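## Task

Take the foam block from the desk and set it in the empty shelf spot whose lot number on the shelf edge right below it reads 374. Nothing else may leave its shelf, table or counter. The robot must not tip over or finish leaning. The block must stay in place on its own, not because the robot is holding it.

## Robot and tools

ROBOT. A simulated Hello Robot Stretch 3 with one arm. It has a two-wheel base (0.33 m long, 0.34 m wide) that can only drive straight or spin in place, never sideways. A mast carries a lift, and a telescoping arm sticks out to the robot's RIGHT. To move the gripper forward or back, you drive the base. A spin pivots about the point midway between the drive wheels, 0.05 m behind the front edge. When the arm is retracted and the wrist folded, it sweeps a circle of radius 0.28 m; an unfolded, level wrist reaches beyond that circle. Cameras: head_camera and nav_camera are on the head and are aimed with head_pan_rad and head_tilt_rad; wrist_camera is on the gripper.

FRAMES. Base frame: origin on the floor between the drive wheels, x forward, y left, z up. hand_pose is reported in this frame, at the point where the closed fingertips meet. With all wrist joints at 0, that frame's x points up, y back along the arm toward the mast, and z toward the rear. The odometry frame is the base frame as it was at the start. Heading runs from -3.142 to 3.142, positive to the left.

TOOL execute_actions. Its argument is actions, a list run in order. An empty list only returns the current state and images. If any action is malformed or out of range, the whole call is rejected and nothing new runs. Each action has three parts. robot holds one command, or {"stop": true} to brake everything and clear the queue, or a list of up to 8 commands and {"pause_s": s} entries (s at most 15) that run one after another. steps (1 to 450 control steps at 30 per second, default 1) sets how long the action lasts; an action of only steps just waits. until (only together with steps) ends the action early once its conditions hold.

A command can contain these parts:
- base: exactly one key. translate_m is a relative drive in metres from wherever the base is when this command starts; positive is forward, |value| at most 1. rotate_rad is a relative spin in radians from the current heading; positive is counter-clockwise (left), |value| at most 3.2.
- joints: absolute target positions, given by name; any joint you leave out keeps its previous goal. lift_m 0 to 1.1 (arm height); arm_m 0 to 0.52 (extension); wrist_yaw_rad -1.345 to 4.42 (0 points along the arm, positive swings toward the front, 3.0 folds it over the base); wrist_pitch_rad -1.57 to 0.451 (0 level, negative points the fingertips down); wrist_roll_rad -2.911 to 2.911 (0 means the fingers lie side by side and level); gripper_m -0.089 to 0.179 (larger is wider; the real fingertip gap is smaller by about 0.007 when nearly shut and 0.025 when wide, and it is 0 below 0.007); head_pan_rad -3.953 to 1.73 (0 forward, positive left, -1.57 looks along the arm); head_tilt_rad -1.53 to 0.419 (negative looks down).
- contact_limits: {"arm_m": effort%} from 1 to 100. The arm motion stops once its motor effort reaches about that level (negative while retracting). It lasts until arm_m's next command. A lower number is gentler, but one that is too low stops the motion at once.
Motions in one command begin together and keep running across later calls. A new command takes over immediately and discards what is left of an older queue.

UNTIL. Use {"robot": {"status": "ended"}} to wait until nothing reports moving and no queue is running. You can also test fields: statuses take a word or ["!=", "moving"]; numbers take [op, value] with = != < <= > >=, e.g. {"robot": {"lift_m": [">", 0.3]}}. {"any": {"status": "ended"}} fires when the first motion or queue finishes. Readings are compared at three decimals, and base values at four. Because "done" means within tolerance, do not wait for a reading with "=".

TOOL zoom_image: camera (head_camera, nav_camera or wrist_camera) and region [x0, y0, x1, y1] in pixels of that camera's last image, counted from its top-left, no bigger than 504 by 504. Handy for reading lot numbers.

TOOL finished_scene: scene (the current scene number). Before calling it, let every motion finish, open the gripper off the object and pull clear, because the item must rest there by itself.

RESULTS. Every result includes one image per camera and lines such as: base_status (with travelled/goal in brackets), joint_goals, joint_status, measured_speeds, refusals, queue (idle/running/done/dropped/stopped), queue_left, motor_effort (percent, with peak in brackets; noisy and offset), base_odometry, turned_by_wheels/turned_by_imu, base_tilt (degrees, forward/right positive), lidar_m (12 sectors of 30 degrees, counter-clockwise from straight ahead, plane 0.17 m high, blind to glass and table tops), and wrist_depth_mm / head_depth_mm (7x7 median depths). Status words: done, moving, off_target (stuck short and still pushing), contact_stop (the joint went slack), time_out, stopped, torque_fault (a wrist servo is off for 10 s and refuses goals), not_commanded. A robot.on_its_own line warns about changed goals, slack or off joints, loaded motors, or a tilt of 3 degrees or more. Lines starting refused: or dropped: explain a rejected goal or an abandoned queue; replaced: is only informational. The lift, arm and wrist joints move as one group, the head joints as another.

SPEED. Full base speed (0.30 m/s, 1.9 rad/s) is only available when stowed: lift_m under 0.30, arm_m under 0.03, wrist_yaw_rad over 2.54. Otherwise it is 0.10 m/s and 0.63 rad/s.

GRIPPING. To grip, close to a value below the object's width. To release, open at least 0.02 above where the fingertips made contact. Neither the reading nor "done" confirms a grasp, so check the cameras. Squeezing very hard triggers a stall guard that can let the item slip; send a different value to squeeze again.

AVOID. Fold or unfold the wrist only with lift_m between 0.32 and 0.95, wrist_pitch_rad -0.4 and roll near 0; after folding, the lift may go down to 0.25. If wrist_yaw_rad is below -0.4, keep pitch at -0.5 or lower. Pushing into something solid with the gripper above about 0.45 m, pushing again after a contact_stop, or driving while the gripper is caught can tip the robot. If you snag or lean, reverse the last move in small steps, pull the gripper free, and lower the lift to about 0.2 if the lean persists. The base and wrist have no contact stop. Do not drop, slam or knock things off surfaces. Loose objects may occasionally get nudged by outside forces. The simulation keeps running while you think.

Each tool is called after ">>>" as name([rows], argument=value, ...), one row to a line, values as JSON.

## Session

>>> execute_actions(actions=[])

Scene clock: 0.00 s.
robot.base_odometry: x=+0.000 y=+0.000 heading=+0.000 (m, m, rad; robot's odometry frame)
robot.turned_by_wheels: +0.000 (rad since the last result)
robot.turned_by_imu: +0.000 (rad since the last result)
robot.base_tilt: forward=+0.1 right=-1.8 (deg)
robot.lidar_m: 1.39 1.33 1.16 1.61 2.00 1.46 1.06 0.74 0.70 0.72 0.96 2.84
robot.head_depth_mm: 1761 2643 2687 2676 2676 2664 2179 / 1776 2662 2829 2826 2864 2809 2181 / 1771 2643 3093 3001 3024 2981 2173 / 1765 2624 3088 3113 3130 2714 2183 / 1763 2488 2659 2616 2633 1637 1993 / 1781 2260 2256 2256 2266 1501 1884 / 1777 1981 1980 1976 1978 1496 1100
robot.base_status: not_commanded
robot.joint_positions: lift_m=+0.428 arm_m=+0.001 wrist_yaw_rad=+3.031 wrist_pitch_rad=-0.328 wrist_roll_rad=+0.008 gripper_m=+0.037 head_pan_rad=-0.015 head_tilt_rad=-0.005
robot.joint_goals: lift_m=+0.428 arm_m=+0.001 wrist_yaw_rad=+3.031 wrist_pitch_rad=-0.328 wrist_roll_rad=+0.008 gripper_m=+0.037 head_pan_rad=-0.015 head_tilt_rad=-0.005
robot.joint_status: lift_m=not_commanded arm_m=not_commanded wrist_yaw_rad=not_commanded wrist_pitch_rad=not_commanded wrist_roll_rad=not_commanded gripper_m=not_commanded head_pan_rad=not_commanded head_tilt_rad=not_commanded
robot.measured_speeds: translate_m=+0.000 rotate_rad=+0.000 lift_m=+0.000 arm_m=+0.000 wrist_yaw_rad=+0.000 wrist_pitch_rad=+0.000 wrist_roll_rad=+0.000 head_pan_rad=+0.000 head_tilt_rad=+0.000
robot: refusals=0 queue=idle queue_left=0
robot.motor_effort: left_wheel=+0 right_wheel=+0 lift_m=+39 arm_m=+0 wrist_yaw_rad=-1 wrist_pitch_rad=+4 wrist_roll_rad=+0 gripper_m=+0 head_pan_rad=+0 head_tilt_rad=+3 (%)
robot.hand_pose: x=+0.0046 y=+0.0879 z=+0.4612 quat_wxyz=(+0.154, +0.705, +0.076, +0.688) (m; robot's base frame)
robot.wrist_depth_mm: - - - - - - - / - - - - - - - / - - - - - - - / - - - - - - - / 947 954 - 958 988 964 1000 / 779 772 - 790 806 780 794 / 653 648 - 663 640 665 670
pictures: head_camera (sideways: a quarter turn clockwise sets it upright), nav_camera (sideways: a quarter turn counterclockwise sets it upright), wrist_camera
camera_calibration (this result's frames):
head_camera: T_world_to_cam=[[0.00227607, 0.0302939, -0.999538, 1.32011], [-0.0332492, 0.998991, 0.0302016, -0.0362729], [0.999444, 0.0331652, 0.00328102, -0.0579482], [0, 0, 0, 1]] pos_world=[0.0537053, -0.0018333, 1.32079]
nav_camera: T_world_to_cam=[[0.0327738, 0.00560564, 0.999447, -1.26502], [-0.00687745, -0.999959, 0.00583404, 0.0430862], [0.999439, -0.00706485, -0.032734, -0.00634774], [0, 0, 0, 1]] pos_world=[0.0481, 0.0501309, 1.26386]
wrist_camera: T_world_to_cam=[[0.992378, -0.123155, -0.0042184, 0.0107263], [-0.0598028, -0.451392, -0.890319, 0.490539], [0.107743, 0.883786, -0.455317, 0.295785], [0, 0, 0, 1]] pos_world=[-0.0131778, -0.0386643, 0.571457]
Images, in order (width x height): head_camera 896x504, nav_camera 672x504, wrist_camera 644x364.

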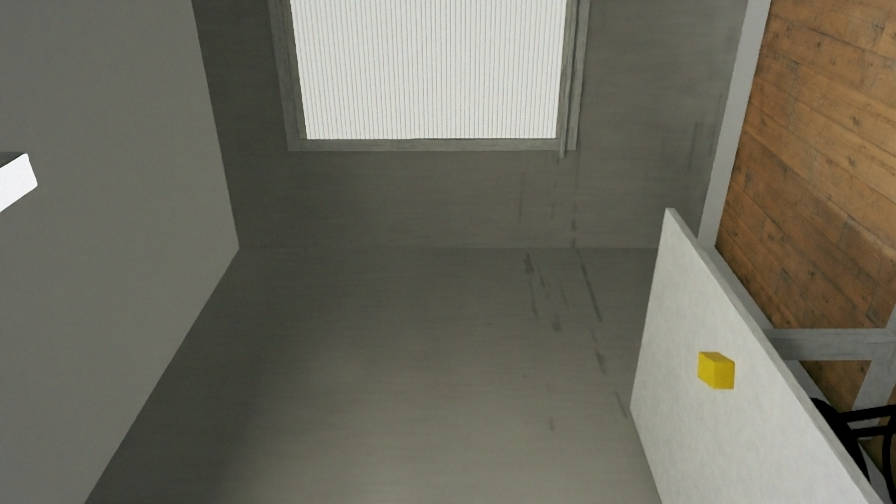

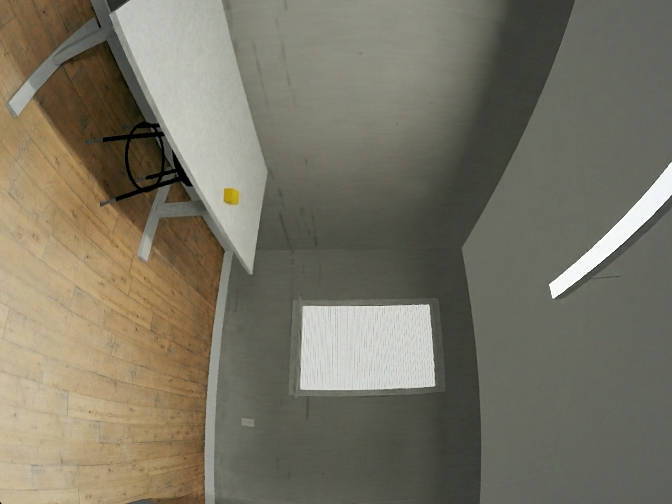

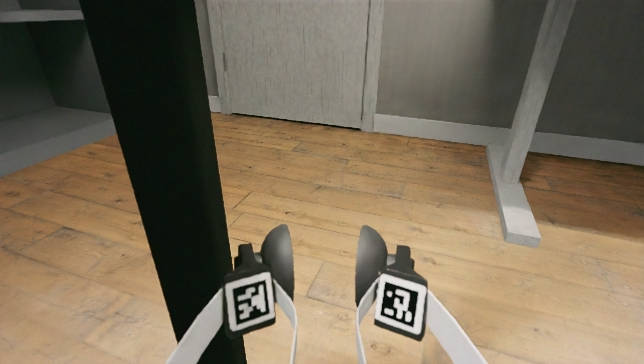

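>>> execute_actions([
  {"robot":[{"base":{"rotate_rad":-0.23},"joints":{"lift_m":0.28,"wrist_pitch_rad":-0.4,"head_tilt_rad":-0.25}},{"base":{"translate_m":1.0}},{"base":{"rotate_rad":2.89}},{"joints":{"lift_m":0.4}},{"joints":{"lift_m":0.88,"wrist_yaw_rad":0.0,"gripper_m":0.16}}],"steps":450,"until":{"robot":{"status":"ended"}}},
  {"steps":450,"until":{"robot":{"status":"ended"}}},
])

Scene clock: 24.40 s.
robot.base_odometry: x=+0.974 y=-0.228 heading=+2.660 (m, m, rad; robot's odometry frame)
robot.turned_by_wheels: +2.660 (rad since the last result)
robot.turned_by_imu: +2.615 (rad since the last result)
robot.base_tilt: forward=+0.0 right=-1.8 (deg)
robot.lidar_m: 2.42 1.36 0.98 0.94 0.97 1.96 1.88 1.94 1.04 0.68 1.12 1.84
robot.head_depth_mm: 2510 2590 2670 2627 2629 2063 1564 / 2505 2596 2693 2777 2845 2095 1574 / 2522 2646 2745 2858 2906 2102 1558 / 2536 2608 2684 2498 2563 2079 1578 / 2535 2622 2803 2868 2929 2103 1585 / 2516 2652 2765 2856 2883 2097 1587 / 2557 2356 2370 2409 2528 2091 1585
robot.base_status: done (rotate_rad +2.8898 of +2.8900)
robot.joint_positions: lift_m=+0.880 arm_m=+0.001 wrist_yaw_rad=+0.003 wrist_pitch_rad=-0.414 wrist_roll_rad=+0.008 gripper_m=+0.160 head_pan_rad=-0.015 head_tilt_rad=-0.248
robot.joint_goals: lift_m=+0.880 arm_m=+0.001 wrist_yaw_rad=+0.000 wrist_pitch_rad=-0.400 wrist_roll_rad=+0.008 gripper_m=+0.160 head_pan_rad=-0.015 head_tilt_rad=-0.250
robot.joint_status: lift_m=done arm_m=not_commanded wrist_yaw_rad=done wrist_pitch_rad=done wrist_roll_rad=not_commanded gripper_m=done head_pan_rad=not_commanded head_tilt_rad=done
robot.measured_speeds: translate_m=+0.000 rotate_rad=+0.000 lift_m=+0.000 arm_m=+0.000 wrist_yaw_rad=+0.000 wrist_pitch_rad=+0.000 wrist_roll_rad=+0.000 head_pan_rad=+0.000 head_tilt_rad=+0.000
robot: refusals=0 queue=done queue_left=0
robot.motor_effort: left_wheel=-3(8) right_wheel=+3(11) lift_m=+51(54) arm_m=+0(0) wrist_yaw_rad=-3(7) wrist_pitch_rad=+3(2) wrist_roll_rad=+1(0) gripper_m=+0(83) head_pan_rad=+0(0) head_tilt_rad=-1(27) (%)
robot.hand_pose: x=-0.0209 y=-0.3705 z=+0.8933 quat_wxyz=(+0.690, +0.146, -0.694, -0.145) (m; robot's base frame)
robot.wrist_depth_mm: - - - - - - - / - - - - - - - / 716 710 721 720 732 737 751 / 533 540 543 549 518 557 562 / 431 454 437 440 439 446 453 / - - - - - - - / - - - - - - -
pictures: head_camera (sideways: a quarter turn clockwise sets it upright), nav_camera (sideways: a quarter turn counterclockwise sets it upright), wrist_camera
camera_calibration (this result's frames):
head_camera: T_world_to_cam=[[-0.237734, 0.0338739, -0.97074, 1.28377], [-0.0245942, 0.998861, 0.0408784, -0.0502144], [0.971019, 0.0335928, -0.23663, 0.254526], [0, 0, 0, 1]] pos_world=[0.056812, -0.00187947, 1.30849]
nav_camera: T_world_to_cam=[[0.271752, 0.00204112, 0.962365, -1.21789], [-0.00570844, -0.999977, 0.00373284, 0.0458161], [0.96235, -0.00650801, -0.271734, 0.304982], [0, 0, 0, 1]] pos_world=[0.0377261, 0.0502858, 1.25476]
wrist_camera: T_world_to_cam=[[-0.99994, 0.0105436, -0.00308584, -0.0116799], [0.00820098, 0.529503, -0.848269, 0.994012], [-0.00730985, -0.848243, -0.529557, 0.322621], [0, 0, 0, 1]] pos_world=[-0.0174727, -0.252548, 1.014]
Images, in order (width x height): head_camera 896x504, nav_camera 672x504, wrist_camera 644x364.

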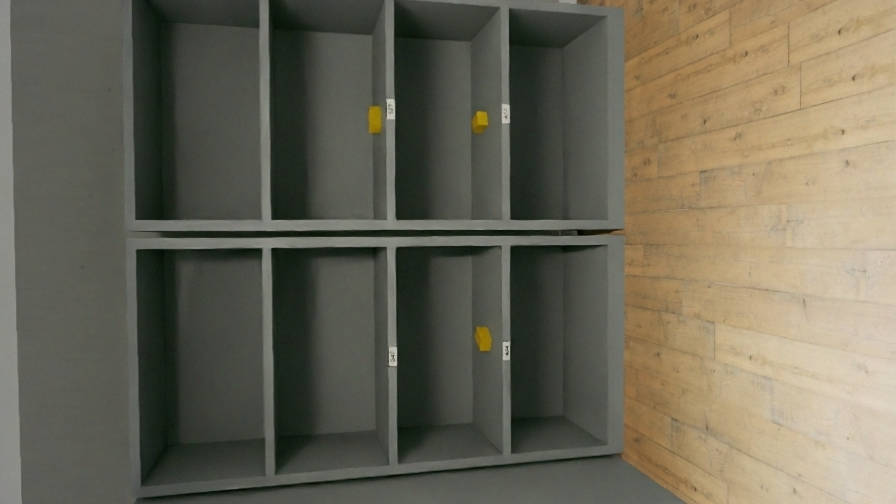

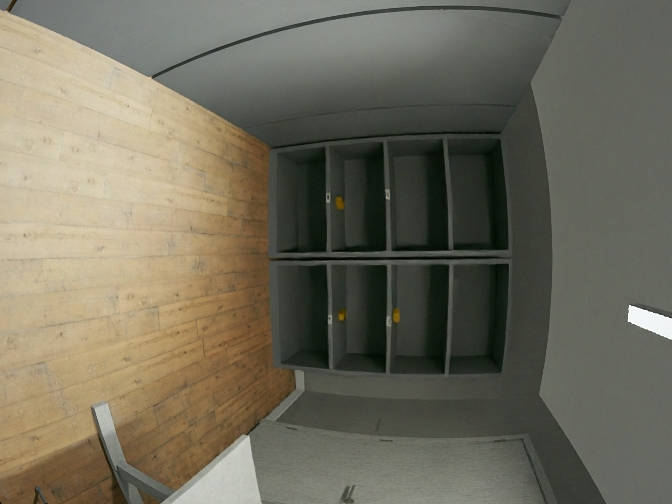

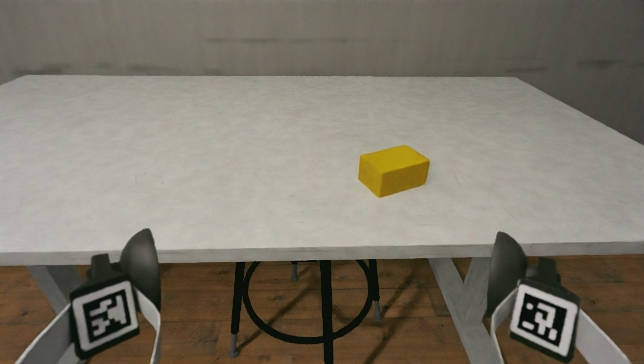

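>>> zoom_image(camera="head_camera", region=[360,325,430,385])

>>> execute_actions([
  {"robot":{"base":{"translate_m":-0.214},"joints":{"arm_m":0.36,"lift_m":0.80,"wrist_yaw_rad":0.47,"gripper_m":0.179,"head_pan_rad":-3.8,"head_tilt_rad":-0.5}},"steps":450,"until":{"robot":{"status":"ended"}}},
])

Region (360, 325, 430, 385) of head_camera's 896x504 image, scaled by 7.200, with more detail than that image has; it fills the top 432 rows of this view, and the rest is white.

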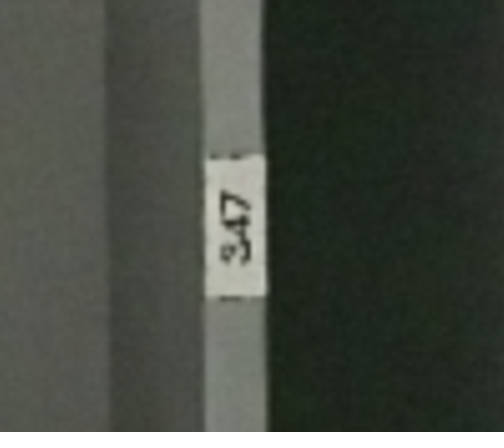

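Scene clock: 40.77 s.
robot.base_odometry: x=+1.163 y=-0.327 heading=+2.660 (m, m, rad; robot's odometry frame)
robot.turned_by_wheels: +0.000 (rad since the last result)
robot.turned_by_imu: +0.000 (rad since the last result)
robot.base_tilt: forward=+0.3 right=-1.7 (deg)
robot.lidar_m: 2.63 1.36 0.99 0.94 0.97 1.73 1.67 1.72 0.96 0.70 0.93 1.26
robot.head_depth_mm: 2157 2388 2621 2379 1264 1395 - / 1984 2191 2431 2641 2005 1590 - / 1842 2000 2221 2393 1998 1676 - / 1704 1854 2027 2219 2038 1689 - / 1598 1715 1869 2060 2001 1619 - / 1499 1610 1737 1886 1959 1598 - / 1405 1526 1615 1749 1869 1584 -
robot.base_status: done (translate_m -0.2140 of -0.2140)
robot.joint_positions: lift_m=+0.800 arm_m=+0.360 wrist_yaw_rad=+0.468 wrist_pitch_rad=-0.414 wrist_roll_rad=+0.008 gripper_m=+0.179 head_pan_rad=-3.793 head_tilt_rad=-0.494
robot.joint_goals: lift_m=+0.800 arm_m=+0.360 wrist_yaw_rad=+0.470 wrist_pitch_rad=-0.400 wrist_roll_rad=+0.008 gripper_m=+0.179 head_pan_rad=-3.800 head_tilt_rad=-0.500
robot.joint_status: lift_m=done arm_m=done wrist_yaw_rad=done wrist_pitch_rad=done wrist_roll_rad=not_commanded gripper_m=done head_pan_rad=done head_tilt_rad=done
robot.measured_speeds: translate_m=+0.000 rotate_rad=+0.000 lift_m=+0.000 arm_m=+0.000 wrist_yaw_rad=+0.000 wrist_pitch_rad=+0.000 wrist_roll_rad=+0.000 head_pan_rad=+0.000 head_tilt_rad=+0.000
robot: refusals=0 queue=done queue_left=0
robot.motor_effort: left_wheel=-3(6) right_wheel=+3(5) lift_m=+26(52) arm_m=+5(3) wrist_yaw_rad=+1(1) wrist_pitch_rad=+4(3) wrist_roll_rad=+0(0) gripper_m=+0(73) head_pan_rad=-3(31) head_tilt_rad=-3(25) (%)
robot.hand_pose: x=+0.0799 y=-0.7055 z=+0.8140 quat_wxyz=(+0.705, +0.302, -0.642, +0.018) (m; robot's base frame)
robot.wrist_depth_mm: - - 884 786 708 637 583 / 740 735 764 771 719 669 612 / 506 509 514 514 524 523 541 / 386 388 388 393 395 399 401 / 311 312 313 318 319 319 321 / 268 262 261 208 265 267 273 / - 225 220 178 216 229 -
pictures: head_camera (sideways: a quarter turn clockwise sets it upright), nav_camera (sideways: a quarter turn counterclockwise sets it upright), wrist_camera
camera_calibration (this result's frames):
head_camera: T_world_to_cam=[[0.353506, -0.307626, -0.883402, 1.16617], [-0.582752, -0.811155, 0.0492704, -0.0577207], [-0.731733, 0.497387, -0.466018, 0.563437], [0, 0, 0, 1]] pos_world=[-0.033598, 0.0316756, 1.29561]
nav_camera: T_world_to_cam=[[-0.399784, 0.297111, 0.867121, -1.0895], [0.598411, 0.801188, 0.00137634, 0.0451997], [-0.694317, 0.519445, -0.498096, 0.609663], [0, 0, 0, 1]] pos_world=[-0.0393135, -0.0291969, 1.24834]
wrist_camera: T_world_to_cam=[[-0.898497, -0.438968, -0.00308413, -0.232814], [-0.23016, 0.47706, -0.848198, 1.08537], [0.373803, -0.761394, -0.52967, 0.0281137], [0, 0, 0, 1]] pos_world=[0.0301168, -0.598579, 0.934783]
Images, in order (width x height): head_camera 896x504, nav_camera 672x504, wrist_camera 644x364.

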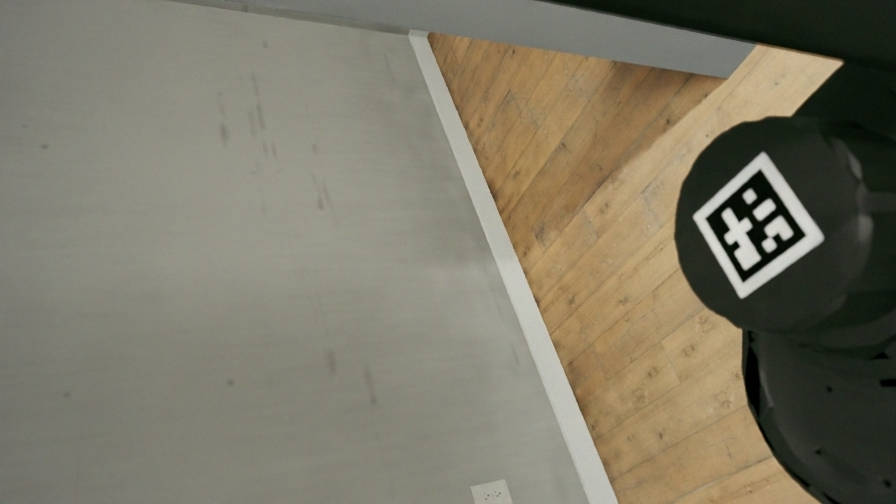

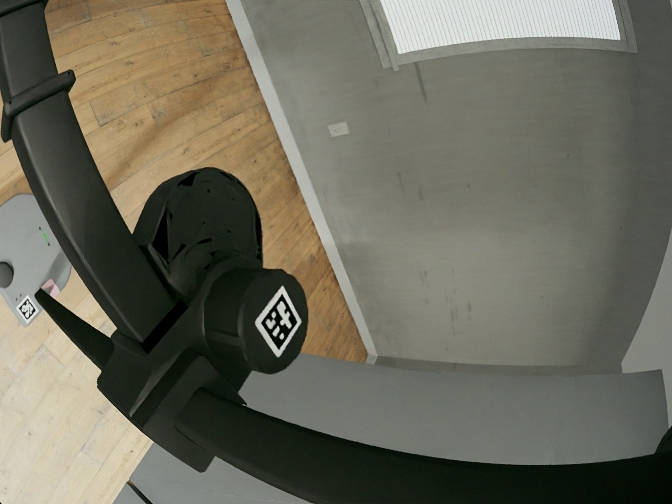

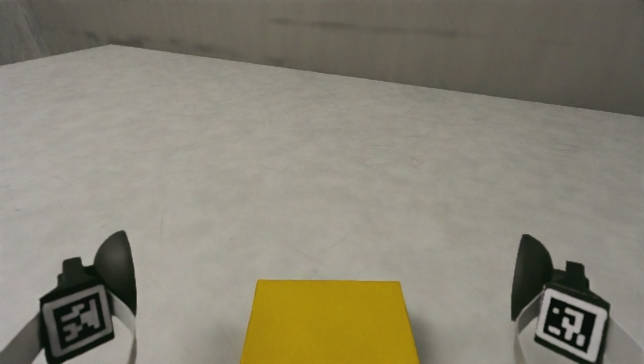

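>>> execute_actions([
  {"robot":[{"joints":{"arm_m":0.367,"lift_m":0.738}},{"joints":{"gripper_m":0.05}},{"joints":{"lift_m":0.79}}],"steps":450,"until":{"robot":{"status":"ended"}}},
])

Scene clock: 53.53 s.
robot.base_odometry: x=+1.163 y=-0.327 heading=+2.660 (m, m, rad; robot's odometry frame)
robot.turned_by_wheels: +0.000 (rad since the last result)
robot.turned_by_imu: -0.001 (rad since the last result)
robot.base_tilt: forward=+0.2 right=-1.8 (deg)
robot.lidar_m: 2.63 1.36 0.99 0.94 0.97 1.73 1.66 1.71 0.96 0.70 0.93 1.26
robot.head_depth_mm: 2181 2391 2629 2383 1266 1383 - / 1989 2191 2418 2635 2021 1575 1341 / 1837 2006 2197 2401 2002 1673 - / 1701 1851 2028 2212 2019 1685 - / 1599 1725 1860 2047 2021 1618 - / 1498 1598 1731 1901 1961 1591 - / 1415 1506 1628 1752 1876 1587 1371
robot.base_status: done (translate_m -0.2140 of -0.2140)
robot.joint_positions: lift_m=+0.790 arm_m=+0.367 wrist_yaw_rad=+0.468 wrist_pitch_rad=-0.416 wrist_roll_rad=+0.008 gripper_m=+0.056 head_pan_rad=-3.793 head_tilt_rad=-0.494
robot.joint_goals: lift_m=+0.790 arm_m=+0.367 wrist_yaw_rad=+0.470 wrist_pitch_rad=-0.400 wrist_roll_rad=+0.008 gripper_m=+0.056 head_pan_rad=-3.800 head_tilt_rad=-0.500
robot.joint_status: lift_m=done arm_m=done wrist_yaw_rad=done wrist_pitch_rad=done wrist_roll_rad=not_commanded gripper_m=done head_pan_rad=done head_tilt_rad=done
robot.measured_speeds: translate_m=+0.000 rotate_rad=+0.000 lift_m=+0.000 arm_m=+0.000 wrist_yaw_rad=+0.000 wrist_pitch_rad=+0.000 wrist_roll_rad=+0.000 head_pan_rad=+0.000 head_tilt_rad=+0.000
robot: refusals=0 queue=done queue_left=0
robot.on_its_own: gripper_m is held at +0.056, not at your +0.050, by its stall guard, which is still easing
robot.motor_effort: left_wheel=-3(3) right_wheel=+3(4) lift_m=+51(52) arm_m=+5(4) wrist_yaw_rad=+1(1) wrist_pitch_rad=+4(4) wrist_roll_rad=+1(0) gripper_m=-2(96) head_pan_rad=-4(2) head_tilt_rad=-3(3) (%)
robot.hand_pose: x=+0.0798 y=-0.7122 z=+0.8027 quat_wxyz=(+0.705, +0.303, -0.642, +0.017) (m; robot's base frame)
robot.wrist_depth_mm: - - 875 781 693 626 579 / 693 698 706 725 721 662 602 / 476 483 484 485 495 496 502 / 362 367 368 372 370 375 379 / 294 294 284 163 225 302 303 / 246 250 130 131 131 255 252 / 212 207 134 131 131 210 217
pictures: head_camera (sideways: a quarter turn clockwise sets it upright), nav_camera (sideways: a quarter turn counterclockwise sets it upright), wrist_camera
camera_calibration (this result's frames):
head_camera: T_world_to_cam=[[0.353506, -0.307626, -0.883402, 1.16617], [-0.582752, -0.811155, 0.0492704, -0.0577207], [-0.731733, 0.497387, -0.466018, 0.563437], [0, 0, 0, 1]] pos_world=[-0.033598, 0.0316756, 1.29561]
nav_camera: T_world_to_cam=[[-0.399784, 0.297111, 0.86712, -1.0895], [0.598411, 0.801188, 0.00137634, 0.0451997], [-0.694317, 0.519445, -0.498097, 0.609663], [0, 0, 0, 1]] pos_world=[-0.0393135, -0.0291969, 1.24834]
wrist_camera: T_world_to_cam=[[-0.8985, -0.438963, -0.00305279, -0.23595], [-0.231053, 0.478827, -0.846959, 1.07928], [0.373245, -0.760287, -0.53165, 0.0194478], [0, 0, 0, 1]] pos_world=[0.0301121, -0.605577, 0.923726]
Images, in order (width x height): head_camera 896x504, nav_camera 672x504, wrist_camera 644x364.

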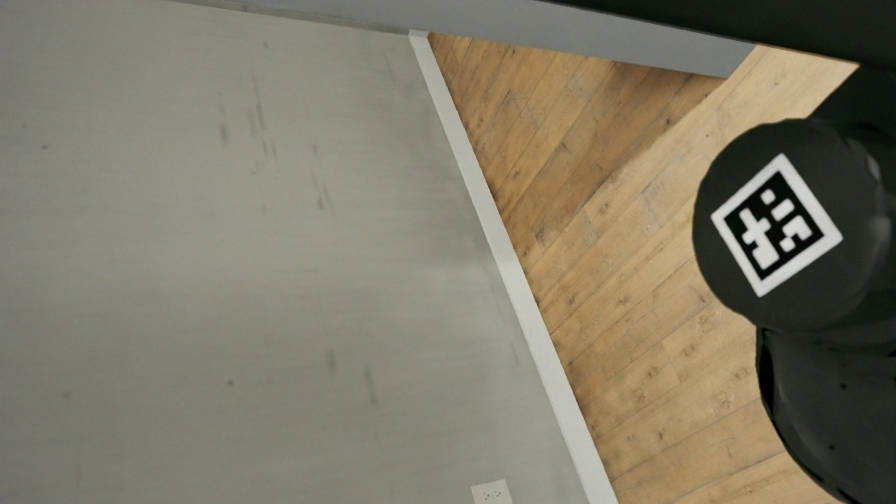

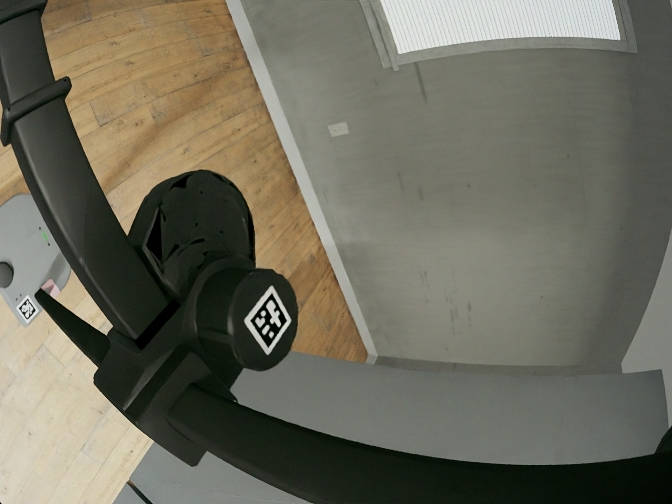

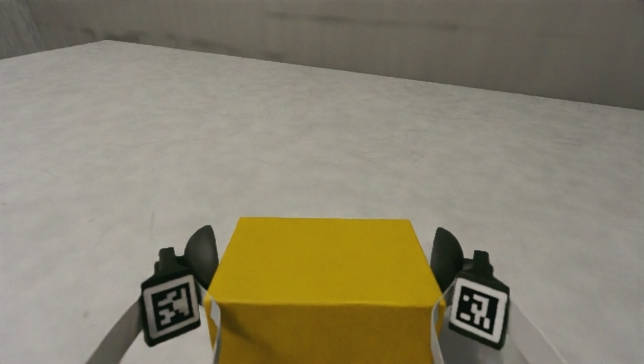

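>>> execute_actions(actions=[])

Scene clock: 57.47 s.
robot.base_odometry: x=+1.163 y=-0.327 heading=+2.660 (m, m, rad; robot's odometry frame)
robot.turned_by_wheels: +0.000 (rad since the last result)
robot.turned_by_imu: +0.000 (rad since the last result)
robot.base_tilt: forward=+0.1 right=-1.8 (deg)
robot.lidar_m: 2.63 1.36 0.98 0.94 0.97 1.73 1.66 1.72 0.96 0.70 0.93 1.26
robot.head_depth_mm: 2193 2386 2610 2387 1266 1392 - / 1990 2199 2427 2613 2008 1566 1340 / 1843 2015 2206 2429 2012 1677 - / 1710 1862 2055 2229 2011 1675 - / 1599 1720 1876 2047 2012 1616 - / 1497 1607 1726 1889 1969 1579 - / 1411 1513 1618 1753 1884 1589 1367
robot.base_status: done (translate_m -0.2140 of -0.2140)
robot.joint_positions: lift_m=+0.790 arm_m=+0.367 wrist_yaw_rad=+0.468 wrist_pitch_rad=-0.416 wrist_roll_rad=+0.008 gripper_m=+0.060 head_pan_rad=-3.793 head_tilt_rad=-0.494
robot.joint_goals: lift_m=+0.790 arm_m=+0.367 wrist_yaw_rad=+0.470 wrist_pitch_rad=-0.400 wrist_roll_rad=+0.008 gripper_m=+0.059 head_pan_rad=-3.800 head_tilt_rad=-0.500
robot.joint_status: lift_m=done arm_m=done wrist_yaw_rad=done wrist_pitch_rad=done wrist_roll_rad=not_commanded gripper_m=done head_pan_rad=done head_tilt_rad=done
robot.measured_speeds: translate_m=+0.000 rotate_rad=+0.000 lift_m=+0.000 arm_m=+0.000 wrist_yaw_rad=+0.000 wrist_pitch_rad=+0.000 wrist_roll_rad=+0.000 head_pan_rad=+0.000 head_tilt_rad=+0.000
robot: refusals=0 queue=done queue_left=0
robot.on_its_own: gripper_m is held at +0.059, not at your +0.050, by its stall guard, which is not easing now
robot.motor_effort: left_wheel=-3(2) right_wheel=+3(3) lift_m=+51(51) arm_m=+5(5) wrist_yaw_rad=+2(2) wrist_pitch_rad=+4(4) wrist_roll_rad=+0(0) gripper_m=-19(20) head_pan_rad=-3(2) head_tilt_rad=-3(3) (%)
robot.hand_pose: x=+0.0798 y=-0.7122 z=+0.8027 quat_wxyz=(+0.705, +0.303, -0.642, +0.017) (m; robot's base frame)
robot.wrist_depth_mm: - 986 871 786 694 632 576 / 687 693 704 710 714 660 613 / 477 477 483 484 490 497 496 / 361 366 369 370 372 378 376 / 294 295 286 164 227 302 304 / 247 252 131 131 131 255 254 / 212 207 133 130 130 210 216
pictures: head_camera (sideways: a quarter turn clockwise sets it upright), nav_camera (sideways: a quarter turn counterclockwise sets it upright), wrist_camera
camera_calibration (this result's frames):
head_camera: T_world_to_cam=[[0.353506, -0.307626, -0.883402, 1.16617], [-0.582752, -0.811155, 0.0492704, -0.0577207], [-0.731733, 0.497387, -0.466018, 0.563437], [0, 0, 0, 1]] pos_world=[-0.033598, 0.0316756, 1.29561]
nav_camera: T_world_to_cam=[[-0.399784, 0.297111, 0.86712, -1.0895], [0.598411, 0.801188, 0.00137634, 0.0451997], [-0.694317, 0.519445, -0.498097, 0.609663], [0, 0, 0, 1]] pos_world=[-0.0393135, -0.0291969, 1.24834]
wrist_camera: T_world_to_cam=[[-0.8985, -0.438962, -0.00305249, -0.23595], [-0.231054, 0.478827, -0.846959, 1.07928], [0.373245, -0.760287, -0.53165, 0.0194478], [0, 0, 0, 1]] pos_world=[0.0301121, -0.605577, 0.923726]
Images, in order (width x height): head_camera 896x504, nav_camera 672x504, wrist_camera 644x364.

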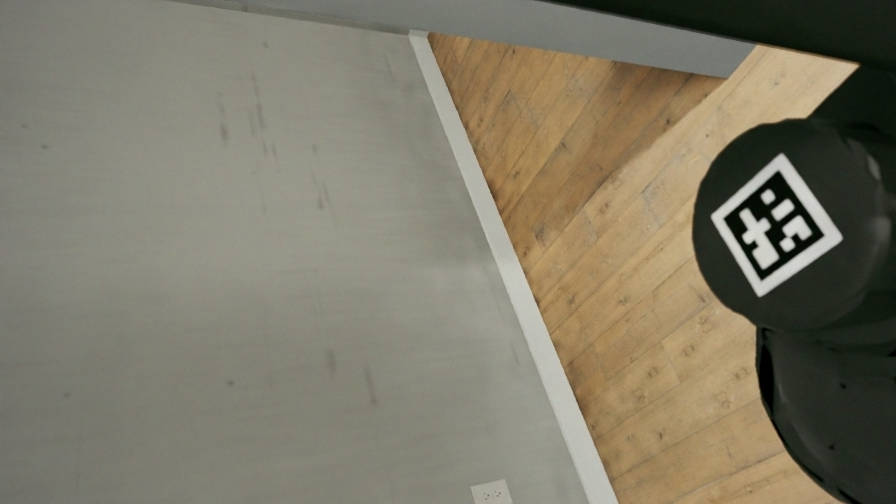

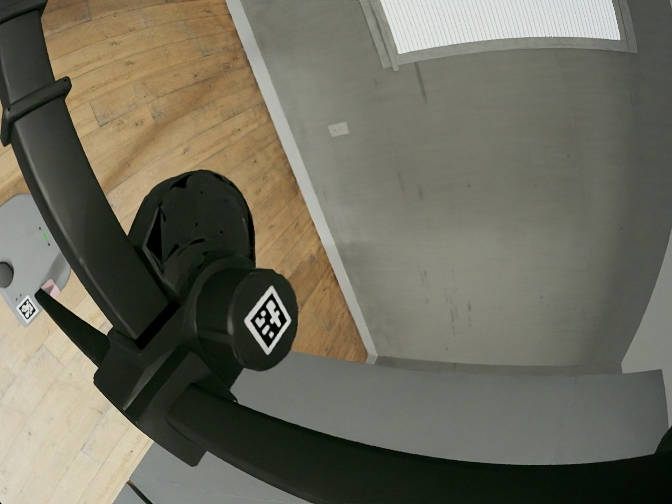

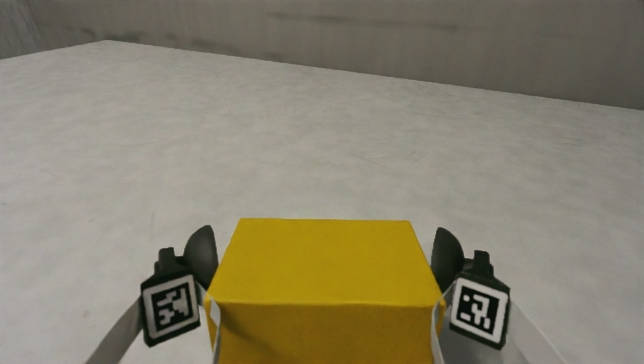

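>>> execute_actions([
  {"robot":[{"joints":{"arm_m":0.0,"wrist_yaw_rad":2.65,"head_pan_rad":-1.7,"head_tilt_rad":-0.45}},{"joints":{"lift_m":0.28},"base":{"rotate_rad":2.57}},{"base":{"translate_m":1.0}},{"base":{"translate_m":0.45}},{"base":{"rotate_rad":-0.98}},{"base":{"translate_m":1.0}}],"steps":450,"until":{"robot":{"status":"ended"}}},
  {"steps":450,"until":{"robot":{"status":"ended"}}},
])

Scene clock: 86.93 s.
robot.base_odometry: x=+1.435 y=-2.482 heading=-2.033 (m, m, rad; robot's odometry frame)
robot.turned_by_wheels: +1.590 (rad since the last result)
robot.turned_by_imu: +1.565 (rad since the last result)
robot.base_tilt: forward=+0.2 right=-1.8 (deg)
robot.lidar_m: 0.60 0.62 0.49 0.47 0.49 0.67 1.83 0.79 0.69 2.36 0.85 0.62
robot.head_depth_mm: 1180 1313 1253 1555 1240 1429 1238 / 1261 1345 1460 1557 1729 1565 1315 / 2062 2212 2404 2586 2117 1617 1311 / 3597 3897 - 3029 2120 1616 1317 / 3618 3862 - 3047 2137 1639 1326 / 3507 3772 3974 2912 2141 1638 1326 / 2413 2331 2236 2155 1960 1640 1320
robot.base_status: done (translate_m +1.0000 of +1.0000)
robot.joint_positions: lift_m=+0.280 arm_m=+0.001 wrist_yaw_rad=+2.648 wrist_pitch_rad=-0.417 wrist_roll_rad=+0.008 gripper_m=+0.060 head_pan_rad=-1.707 head_tilt_rad=-0.457
robot.joint_goals: lift_m=+0.280 arm_m=+0.000 wrist_yaw_rad=+2.650 wrist_pitch_rad=-0.400 wrist_roll_rad=+0.008 gripper_m=+0.059 head_pan_rad=-1.700 head_tilt_rad=-0.450
robot.joint_status: lift_m=done arm_m=done wrist_yaw_rad=done wrist_pitch_rad=done wrist_roll_rad=not_commanded gripper_m=done head_pan_rad=done head_tilt_rad=done
robot.measured_speeds: translate_m=+0.000 rotate_rad=+0.000 lift_m=+0.000 arm_m=+0.000 wrist_yaw_rad=+0.000 wrist_pitch_rad=+0.000 wrist_roll_rad=+0.000 head_pan_rad=+0.000 head_tilt_rad=+0.000
robot: refusals=0 queue=done queue_left=0
robot.on_its_own: gripper_m is held at +0.059, not at your +0.050, by its stall guard, which is not easing now
robot.motor_effort: left_wheel=+2(9) right_wheel=-2(9) lift_m=+27(52) arm_m=-4(6) wrist_yaw_rad=+2(2) wrist_pitch_rad=+4(5) wrist_roll_rad=+0(0) gripper_m=-19(19) head_pan_rad=+3(31) head_tilt_rad=+5(12) (%)
robot.hand_pose: x=+0.0852 y=+0.0519 z=+0.2932 quat_wxyz=(+0.311, +0.709, -0.028, +0.632) (m; robot's base frame)
robot.wrist_depth_mm: 391 438 486 564 656 570 463 / 416 460 528 607 707 591 473 / 439 496 570 664 751 618 494 / 474 534 607 702 763 634 514 / 499 559 598 164 376 611 517 / 517 528 130 131 131 537 507 / - - 130 130 130 435 453
pictures: head_camera (sideways: a quarter turn clockwise sets it upright), nav_camera (sideways: a quarter turn counterclockwise sets it upright), wrist_camera
camera_calibration (this result's frames):
head_camera: T_world_to_cam=[[0.0889524, 0.426652, -0.900031, 1.18947], [0.993259, -0.10542, 0.0481931, -0.0659342], [-0.0743193, -0.898251, -0.433154, 0.516663], [0, 0, 0, 1]] pos_world=[-0.00191856, -0.050348, 1.29753]
nav_camera: T_world_to_cam=[[-0.0570711, -0.462308, 0.884881, -1.11476], [-0.992055, 0.125794, 0.00173787, 0.0544308], [-0.112116, -0.877751, -0.465814, 0.564106], [0, 0, 0, 1]] pos_world=[0.0536233, -0.0270627, 1.2491]
wrist_camera: T_world_to_cam=[[0.873952, -0.486002, -0.00302582, -0.0458465], [-0.261098, -0.46425, -0.846345, 0.33444], [0.409921, 0.740455, -0.532626, 0.246836], [0, 0, 0, 1]] pos_world=[0.0262063, -0.0497884, 0.414384]
Images, in order (width x height): head_camera 896x504, nav_camera 672x504, wrist_camera 644x364.

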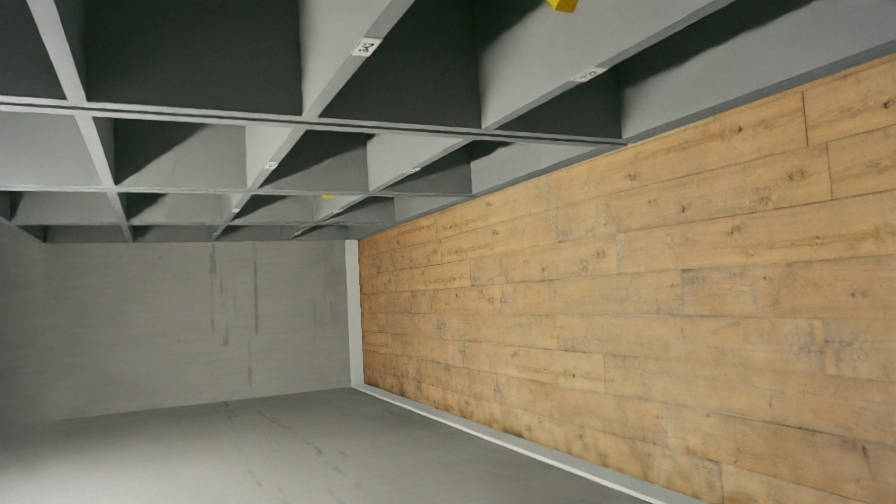

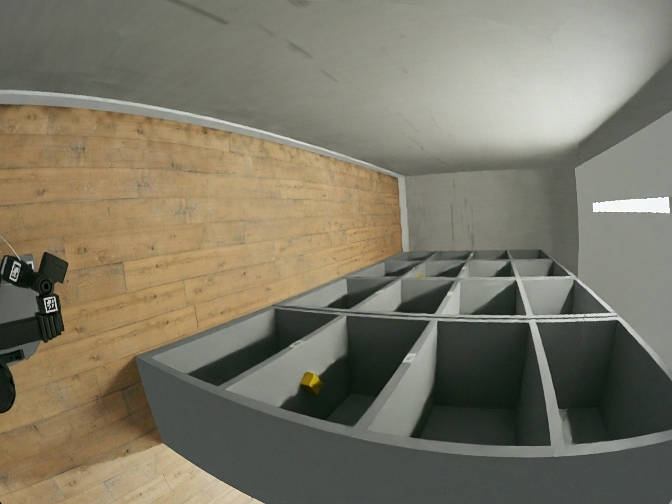

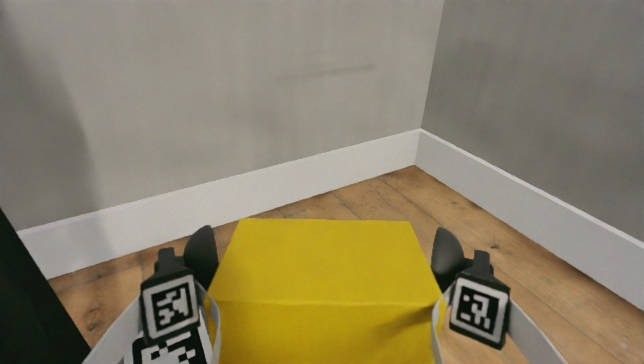

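>>> execute_actions([
  {"robot":[{"base":{"translate_m":0.17}},{"base":{"rotate_rad":-1.595},"joints":{"head_pan_rad":-0.5}},{"base":{"translate_m":1.0}}],"steps":450,"until":{"robot":{"status":"ended"}}},
])

Scene clock: 101.07 s.
robot.base_odometry: x=+0.475 y=-2.167 heading=+2.655 (m, m, rad; robot's odometry frame)
robot.turned_by_wheels: -1.595 (rad since the last result)
robot.turned_by_imu: -1.570 (rad since the last result)
robot.base_tilt: forward=+0.1 right=-1.7 (deg)
robot.lidar_m: 1.88 0.65 0.47 0.45 0.46 0.62 1.47 1.51 0.70 1.02 0.71 1.42
robot.head_depth_mm: 916 1242 1225 797 818 873 970 / 1136 1428 1127 1563 1244 1391 1228 / 1285 1444 1277 1664 1359 1524 1307 / 1243 1373 1448 1601 1781 1584 1316 / 1269 1390 1710 2053 2025 1632 1320 / 1960 2136 2349 2588 2134 1638 1326 / 2664 2823 3098 3155 2160 1636 1328
robot.base_status: done (translate_m +1.0000 of +1.0000)
robot.joint_positions: lift_m=+0.280 arm_m=+0.001 wrist_yaw_rad=+2.648 wrist_pitch_rad=-0.417 wrist_roll_rad=+0.008 gripper_m=+0.060 head_pan_rad=-0.507 head_tilt_rad=-0.457
robot.joint_goals: lift_m=+0.280 arm_m=+0.000 wrist_yaw_rad=+2.650 wrist_pitch_rad=-0.400 wrist_roll_rad=+0.008 gripper_m=+0.059 head_pan_rad=-0.500 head_tilt_rad=-0.450
robot.joint_status: lift_m=done arm_m=done wrist_yaw_rad=done wrist_pitch_rad=done wrist_roll_rad=not_commanded gripper_m=done head_pan_rad=done head_tilt_rad=done
robot.measured_speeds: translate_m=+0.000 rotate_rad=+0.000 lift_m=+0.000 arm_m=+0.000 wrist_yaw_rad=+0.000 wrist_pitch_rad=+0.000 wrist_roll_rad=+0.000 head_pan_rad=+0.000 head_tilt_rad=+0.000
robot: refusals=0 queue=done queue_left=0
robot.on_its_own: gripper_m is held at +0.059, not at your +0.050, by its stall guard, which is not easing now
robot.motor_effort: left_wheel=+2(11) right_wheel=-3(8) lift_m=+27(27) arm_m=-4(5) wrist_yaw_rad=+1(2) wrist_pitch_rad=+4(4) wrist_roll_rad=+0(0) gripper_m=-19(19) head_pan_rad=+2(30) head_tilt_rad=+4(4) (%)
robot.hand_pose: x=+0.0852 y=+0.0519 z=+0.2932 quat_wxyz=(+0.311, +0.709, -0.028, +0.632) (m; robot's base frame)
robot.wrist_depth_mm: 374 418 469 540 637 767 980 / 397 445 506 587 699 867 - / 421 471 545 639 773 940 - / 450 510 590 701 774 782 789 / 478 532 573 164 375 632 639 / 498 517 130 131 132 537 523 / - - 131 131 130 437 450
pictures: head_camera (sideways: a quarter turn clockwise sets it upright), nav_camera (sideways: a quarter turn counterclockwise sets it upright), wrist_camera
camera_calibration (this result's frames):
head_camera: T_world_to_cam=[[-0.365167, 0.237524, -0.900131, 1.19237], [0.458445, 0.887416, 0.0481862, -0.0626627], [0.810236, -0.395064, -0.432946, 0.510997], [0, 0, 0, 1]] pos_world=[0.0501134, -0.0257322, 1.29754]
nav_camera: T_world_to_cam=[[0.40996, -0.220746, 0.884988, -1.11774], [-0.477005, -0.878899, 0.00174012, 0.0512861], [0.777431, -0.422857, -0.46561, 0.558415], [0, 0, 0, 1]] pos_world=[0.0485656, 0.0344677, 1.24911]
wrist_camera: T_world_to_cam=[[0.873975, -0.485961, -0.00302895, -0.045839], [-0.26112, -0.464336, -0.846291, 0.334403], [0.409858, 0.740428, -0.532713, 0.246866], [0, 0, 0, 1]] pos_world=[0.0262016, -0.0497872, 0.414372]
Images, in order (width x height): head_camera 896x504, nav_camera 672x504, wrist_camera 644x364.

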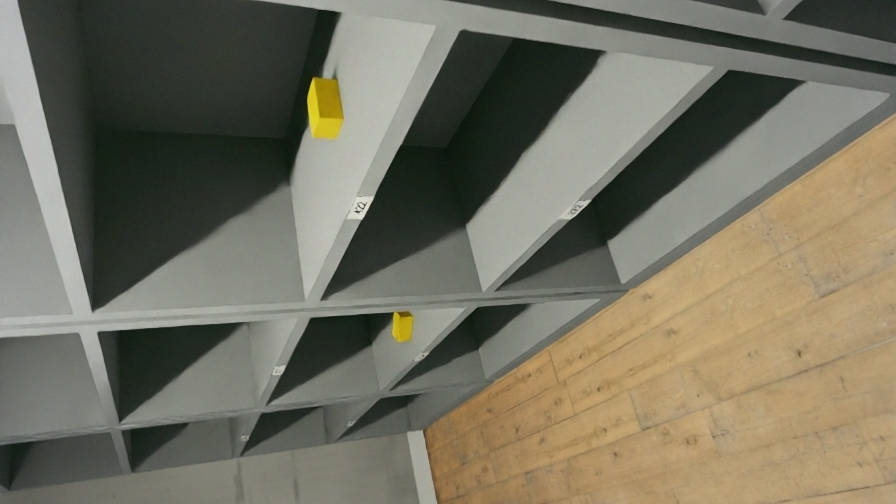

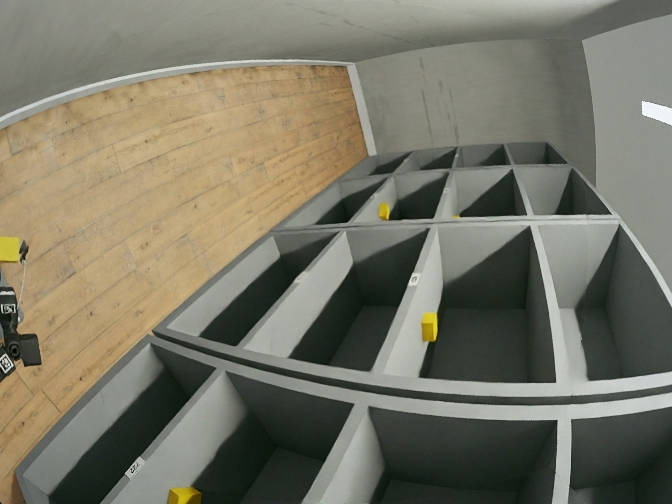

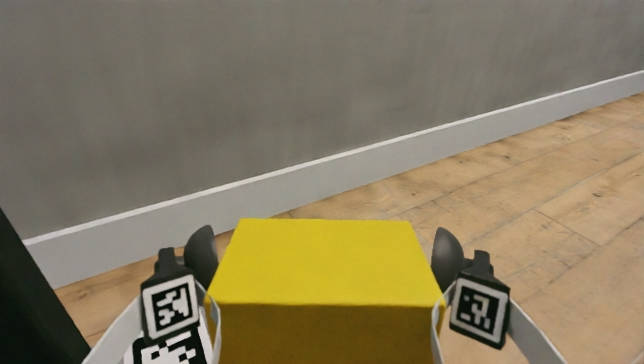

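>>> zoom_image(camera="head_camera", region=[545,180,615,240])

Region (545, 180, 615, 240) of head_camera's 896x504 image, scaled by 7.200, with more detail than that image has; it fills the top 432 rows of this view, and the rest is white.

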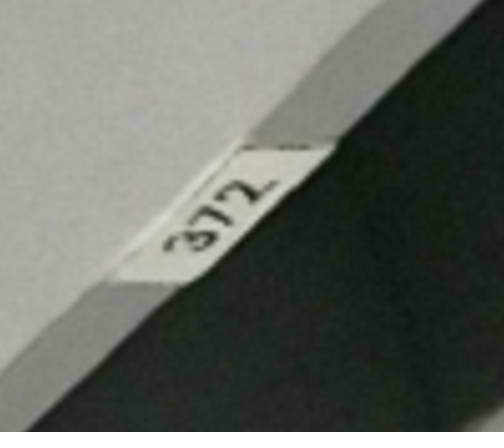

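>>> execute_actions([
  {"robot":[{"base":{"rotate_rad":0.03}},{"base":{"translate_m":1.0},"joints":{"head_pan_rad":-0.65,"head_tilt_rad":-0.55}},{"base":{"translate_m":1.0}}],"steps":450,"until":{"robot":{"status":"ended"}}},
])

Scene clock: 117.43 s.
robot.base_odometry: x=-1.321 y=-1.285 heading=+2.685 (m, m, rad; robot's odometry frame)
robot.turned_by_wheels: +0.030 (rad since the last result)
robot.turned_by_imu: +0.028 (rad since the last result)
robot.base_tilt: forward=+0.2 right=-1.7 (deg)
robot.lidar_m: 1.29 0.60 0.45 0.43 0.45 0.62 1.74 0.83 0.79 1.04 0.66 1.35
robot.head_depth_mm: 1072 1151 917 1299 832 882 1014 / 1191 1296 921 1430 1111 1370 1188 / 1291 1412 1098 1501 1246 1421 1245 / 1225 1338 1445 1516 1718 1494 1248 / 1148 1248 1392 1526 1720 1527 1248 / 1128 1228 1341 1467 1610 1513 1257 / 1069 1151 1258 1359 1506 1523 1262
robot.base_status: done (translate_m +1.0000 of +1.0000)
robot.joint_positions: lift_m=+0.280 arm_m=+0.001 wrist_yaw_rad=+2.648 wrist_pitch_rad=-0.417 wrist_roll_rad=+0.008 gripper_m=+0.060 head_pan_rad=-0.643 head_tilt_rad=-0.544
robot.joint_goals: lift_m=+0.280 arm_m=+0.000 wrist_yaw_rad=+2.650 wrist_pitch_rad=-0.400 wrist_roll_rad=+0.008 gripper_m=+0.059 head_pan_rad=-0.650 head_tilt_rad=-0.550
robot.joint_status: lift_m=done arm_m=done wrist_yaw_rad=done wrist_pitch_rad=done wrist_roll_rad=not_commanded gripper_m=done head_pan_rad=done head_tilt_rad=done
robot.measured_speeds: translate_m=+0.000 rotate_rad=+0.000 lift_m=+0.000 arm_m=+0.000 wrist_yaw_rad=+0.000 wrist_pitch_rad=+0.000 wrist_roll_rad=+0.000 head_pan_rad=+0.000 head_tilt_rad=+0.000
robot: refusals=0 queue=done queue_left=0
robot.on_its_own: gripper_m is held at +0.059, not at your +0.050, by its stall guard, which is not easing now
robot.motor_effort: left_wheel=+0(6) right_wheel=+1(7) lift_m=+27(27) arm_m=-4(5) wrist_yaw_rad=+1(2) wrist_pitch_rad=+5(4) wrist_roll_rad=+0(0) gripper_m=-19(20) head_pan_rad=-2(13) head_tilt_rad=-3(15) (%)
robot.hand_pose: x=+0.0852 y=+0.0519 z=+0.2932 quat_wxyz=(+0.311, +0.709, -0.028, +0.632) (m; robot's base frame)
robot.wrist_depth_mm: 363 400 446 512 594 715 884 / 384 427 487 550 657 816 - / 410 455 516 619 721 902 - / 437 498 568 661 728 792 797 / 465 517 544 164 376 627 640 / 496 515 130 131 131 530 534 / - - 131 130 130 435 450
pictures: head_camera (sideways: a quarter turn clockwise sets it upright), nav_camera (sideways: a quarter turn counterclockwise sets it upright), wrist_camera
camera_calibration (this result's frames):
head_camera: T_world_to_cam=[[-0.390862, 0.330745, -0.858973, 1.13885], [0.577967, 0.814489, 0.0506226, -0.0665583], [0.716367, -0.476671, -0.509512, 0.611197], [0, 0, 0, 1]] pos_world=[0.045758, -0.0311169, 1.29302]
nav_camera: T_world_to_cam=[[0.43637, -0.319336, 0.841193, -1.06079], [-0.591668, -0.806181, 0.0008838, 0.0531005], [0.677872, -0.498093, -0.540734, 0.656768], [0, 0, 0, 1]] pos_world=[0.049111, 0.031191, 1.24742]
wrist_camera: T_world_to_cam=[[0.873991, -0.485932, -0.00302829, -0.045833], [-0.26112, -0.464373, -0.84627, 0.33439], [0.409824, 0.740424, -0.532745, 0.246875], [0, 0, 0, 1]] pos_world=[0.0261983, -0.0497822, 0.414368]
Images, in order (width x height): head_camera 896x504, nav_camera 672x504, wrist_camera 644x364.

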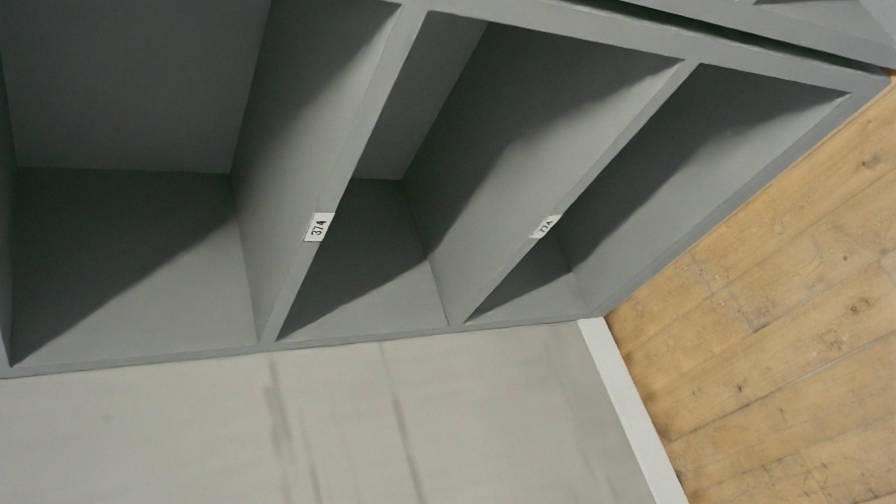

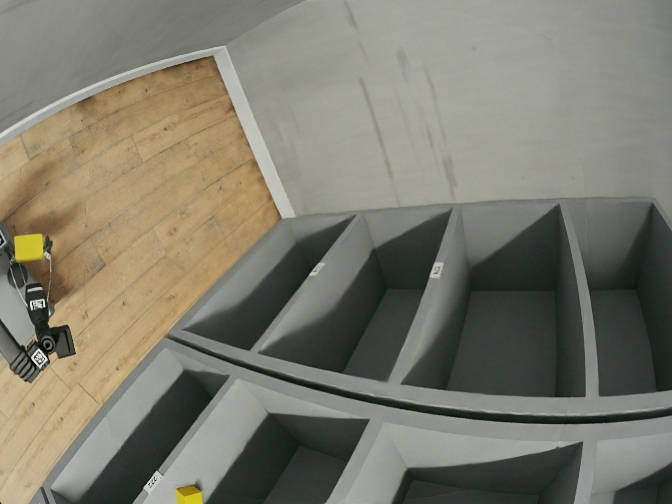

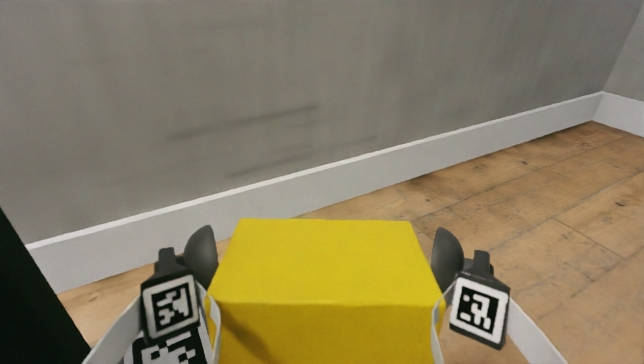

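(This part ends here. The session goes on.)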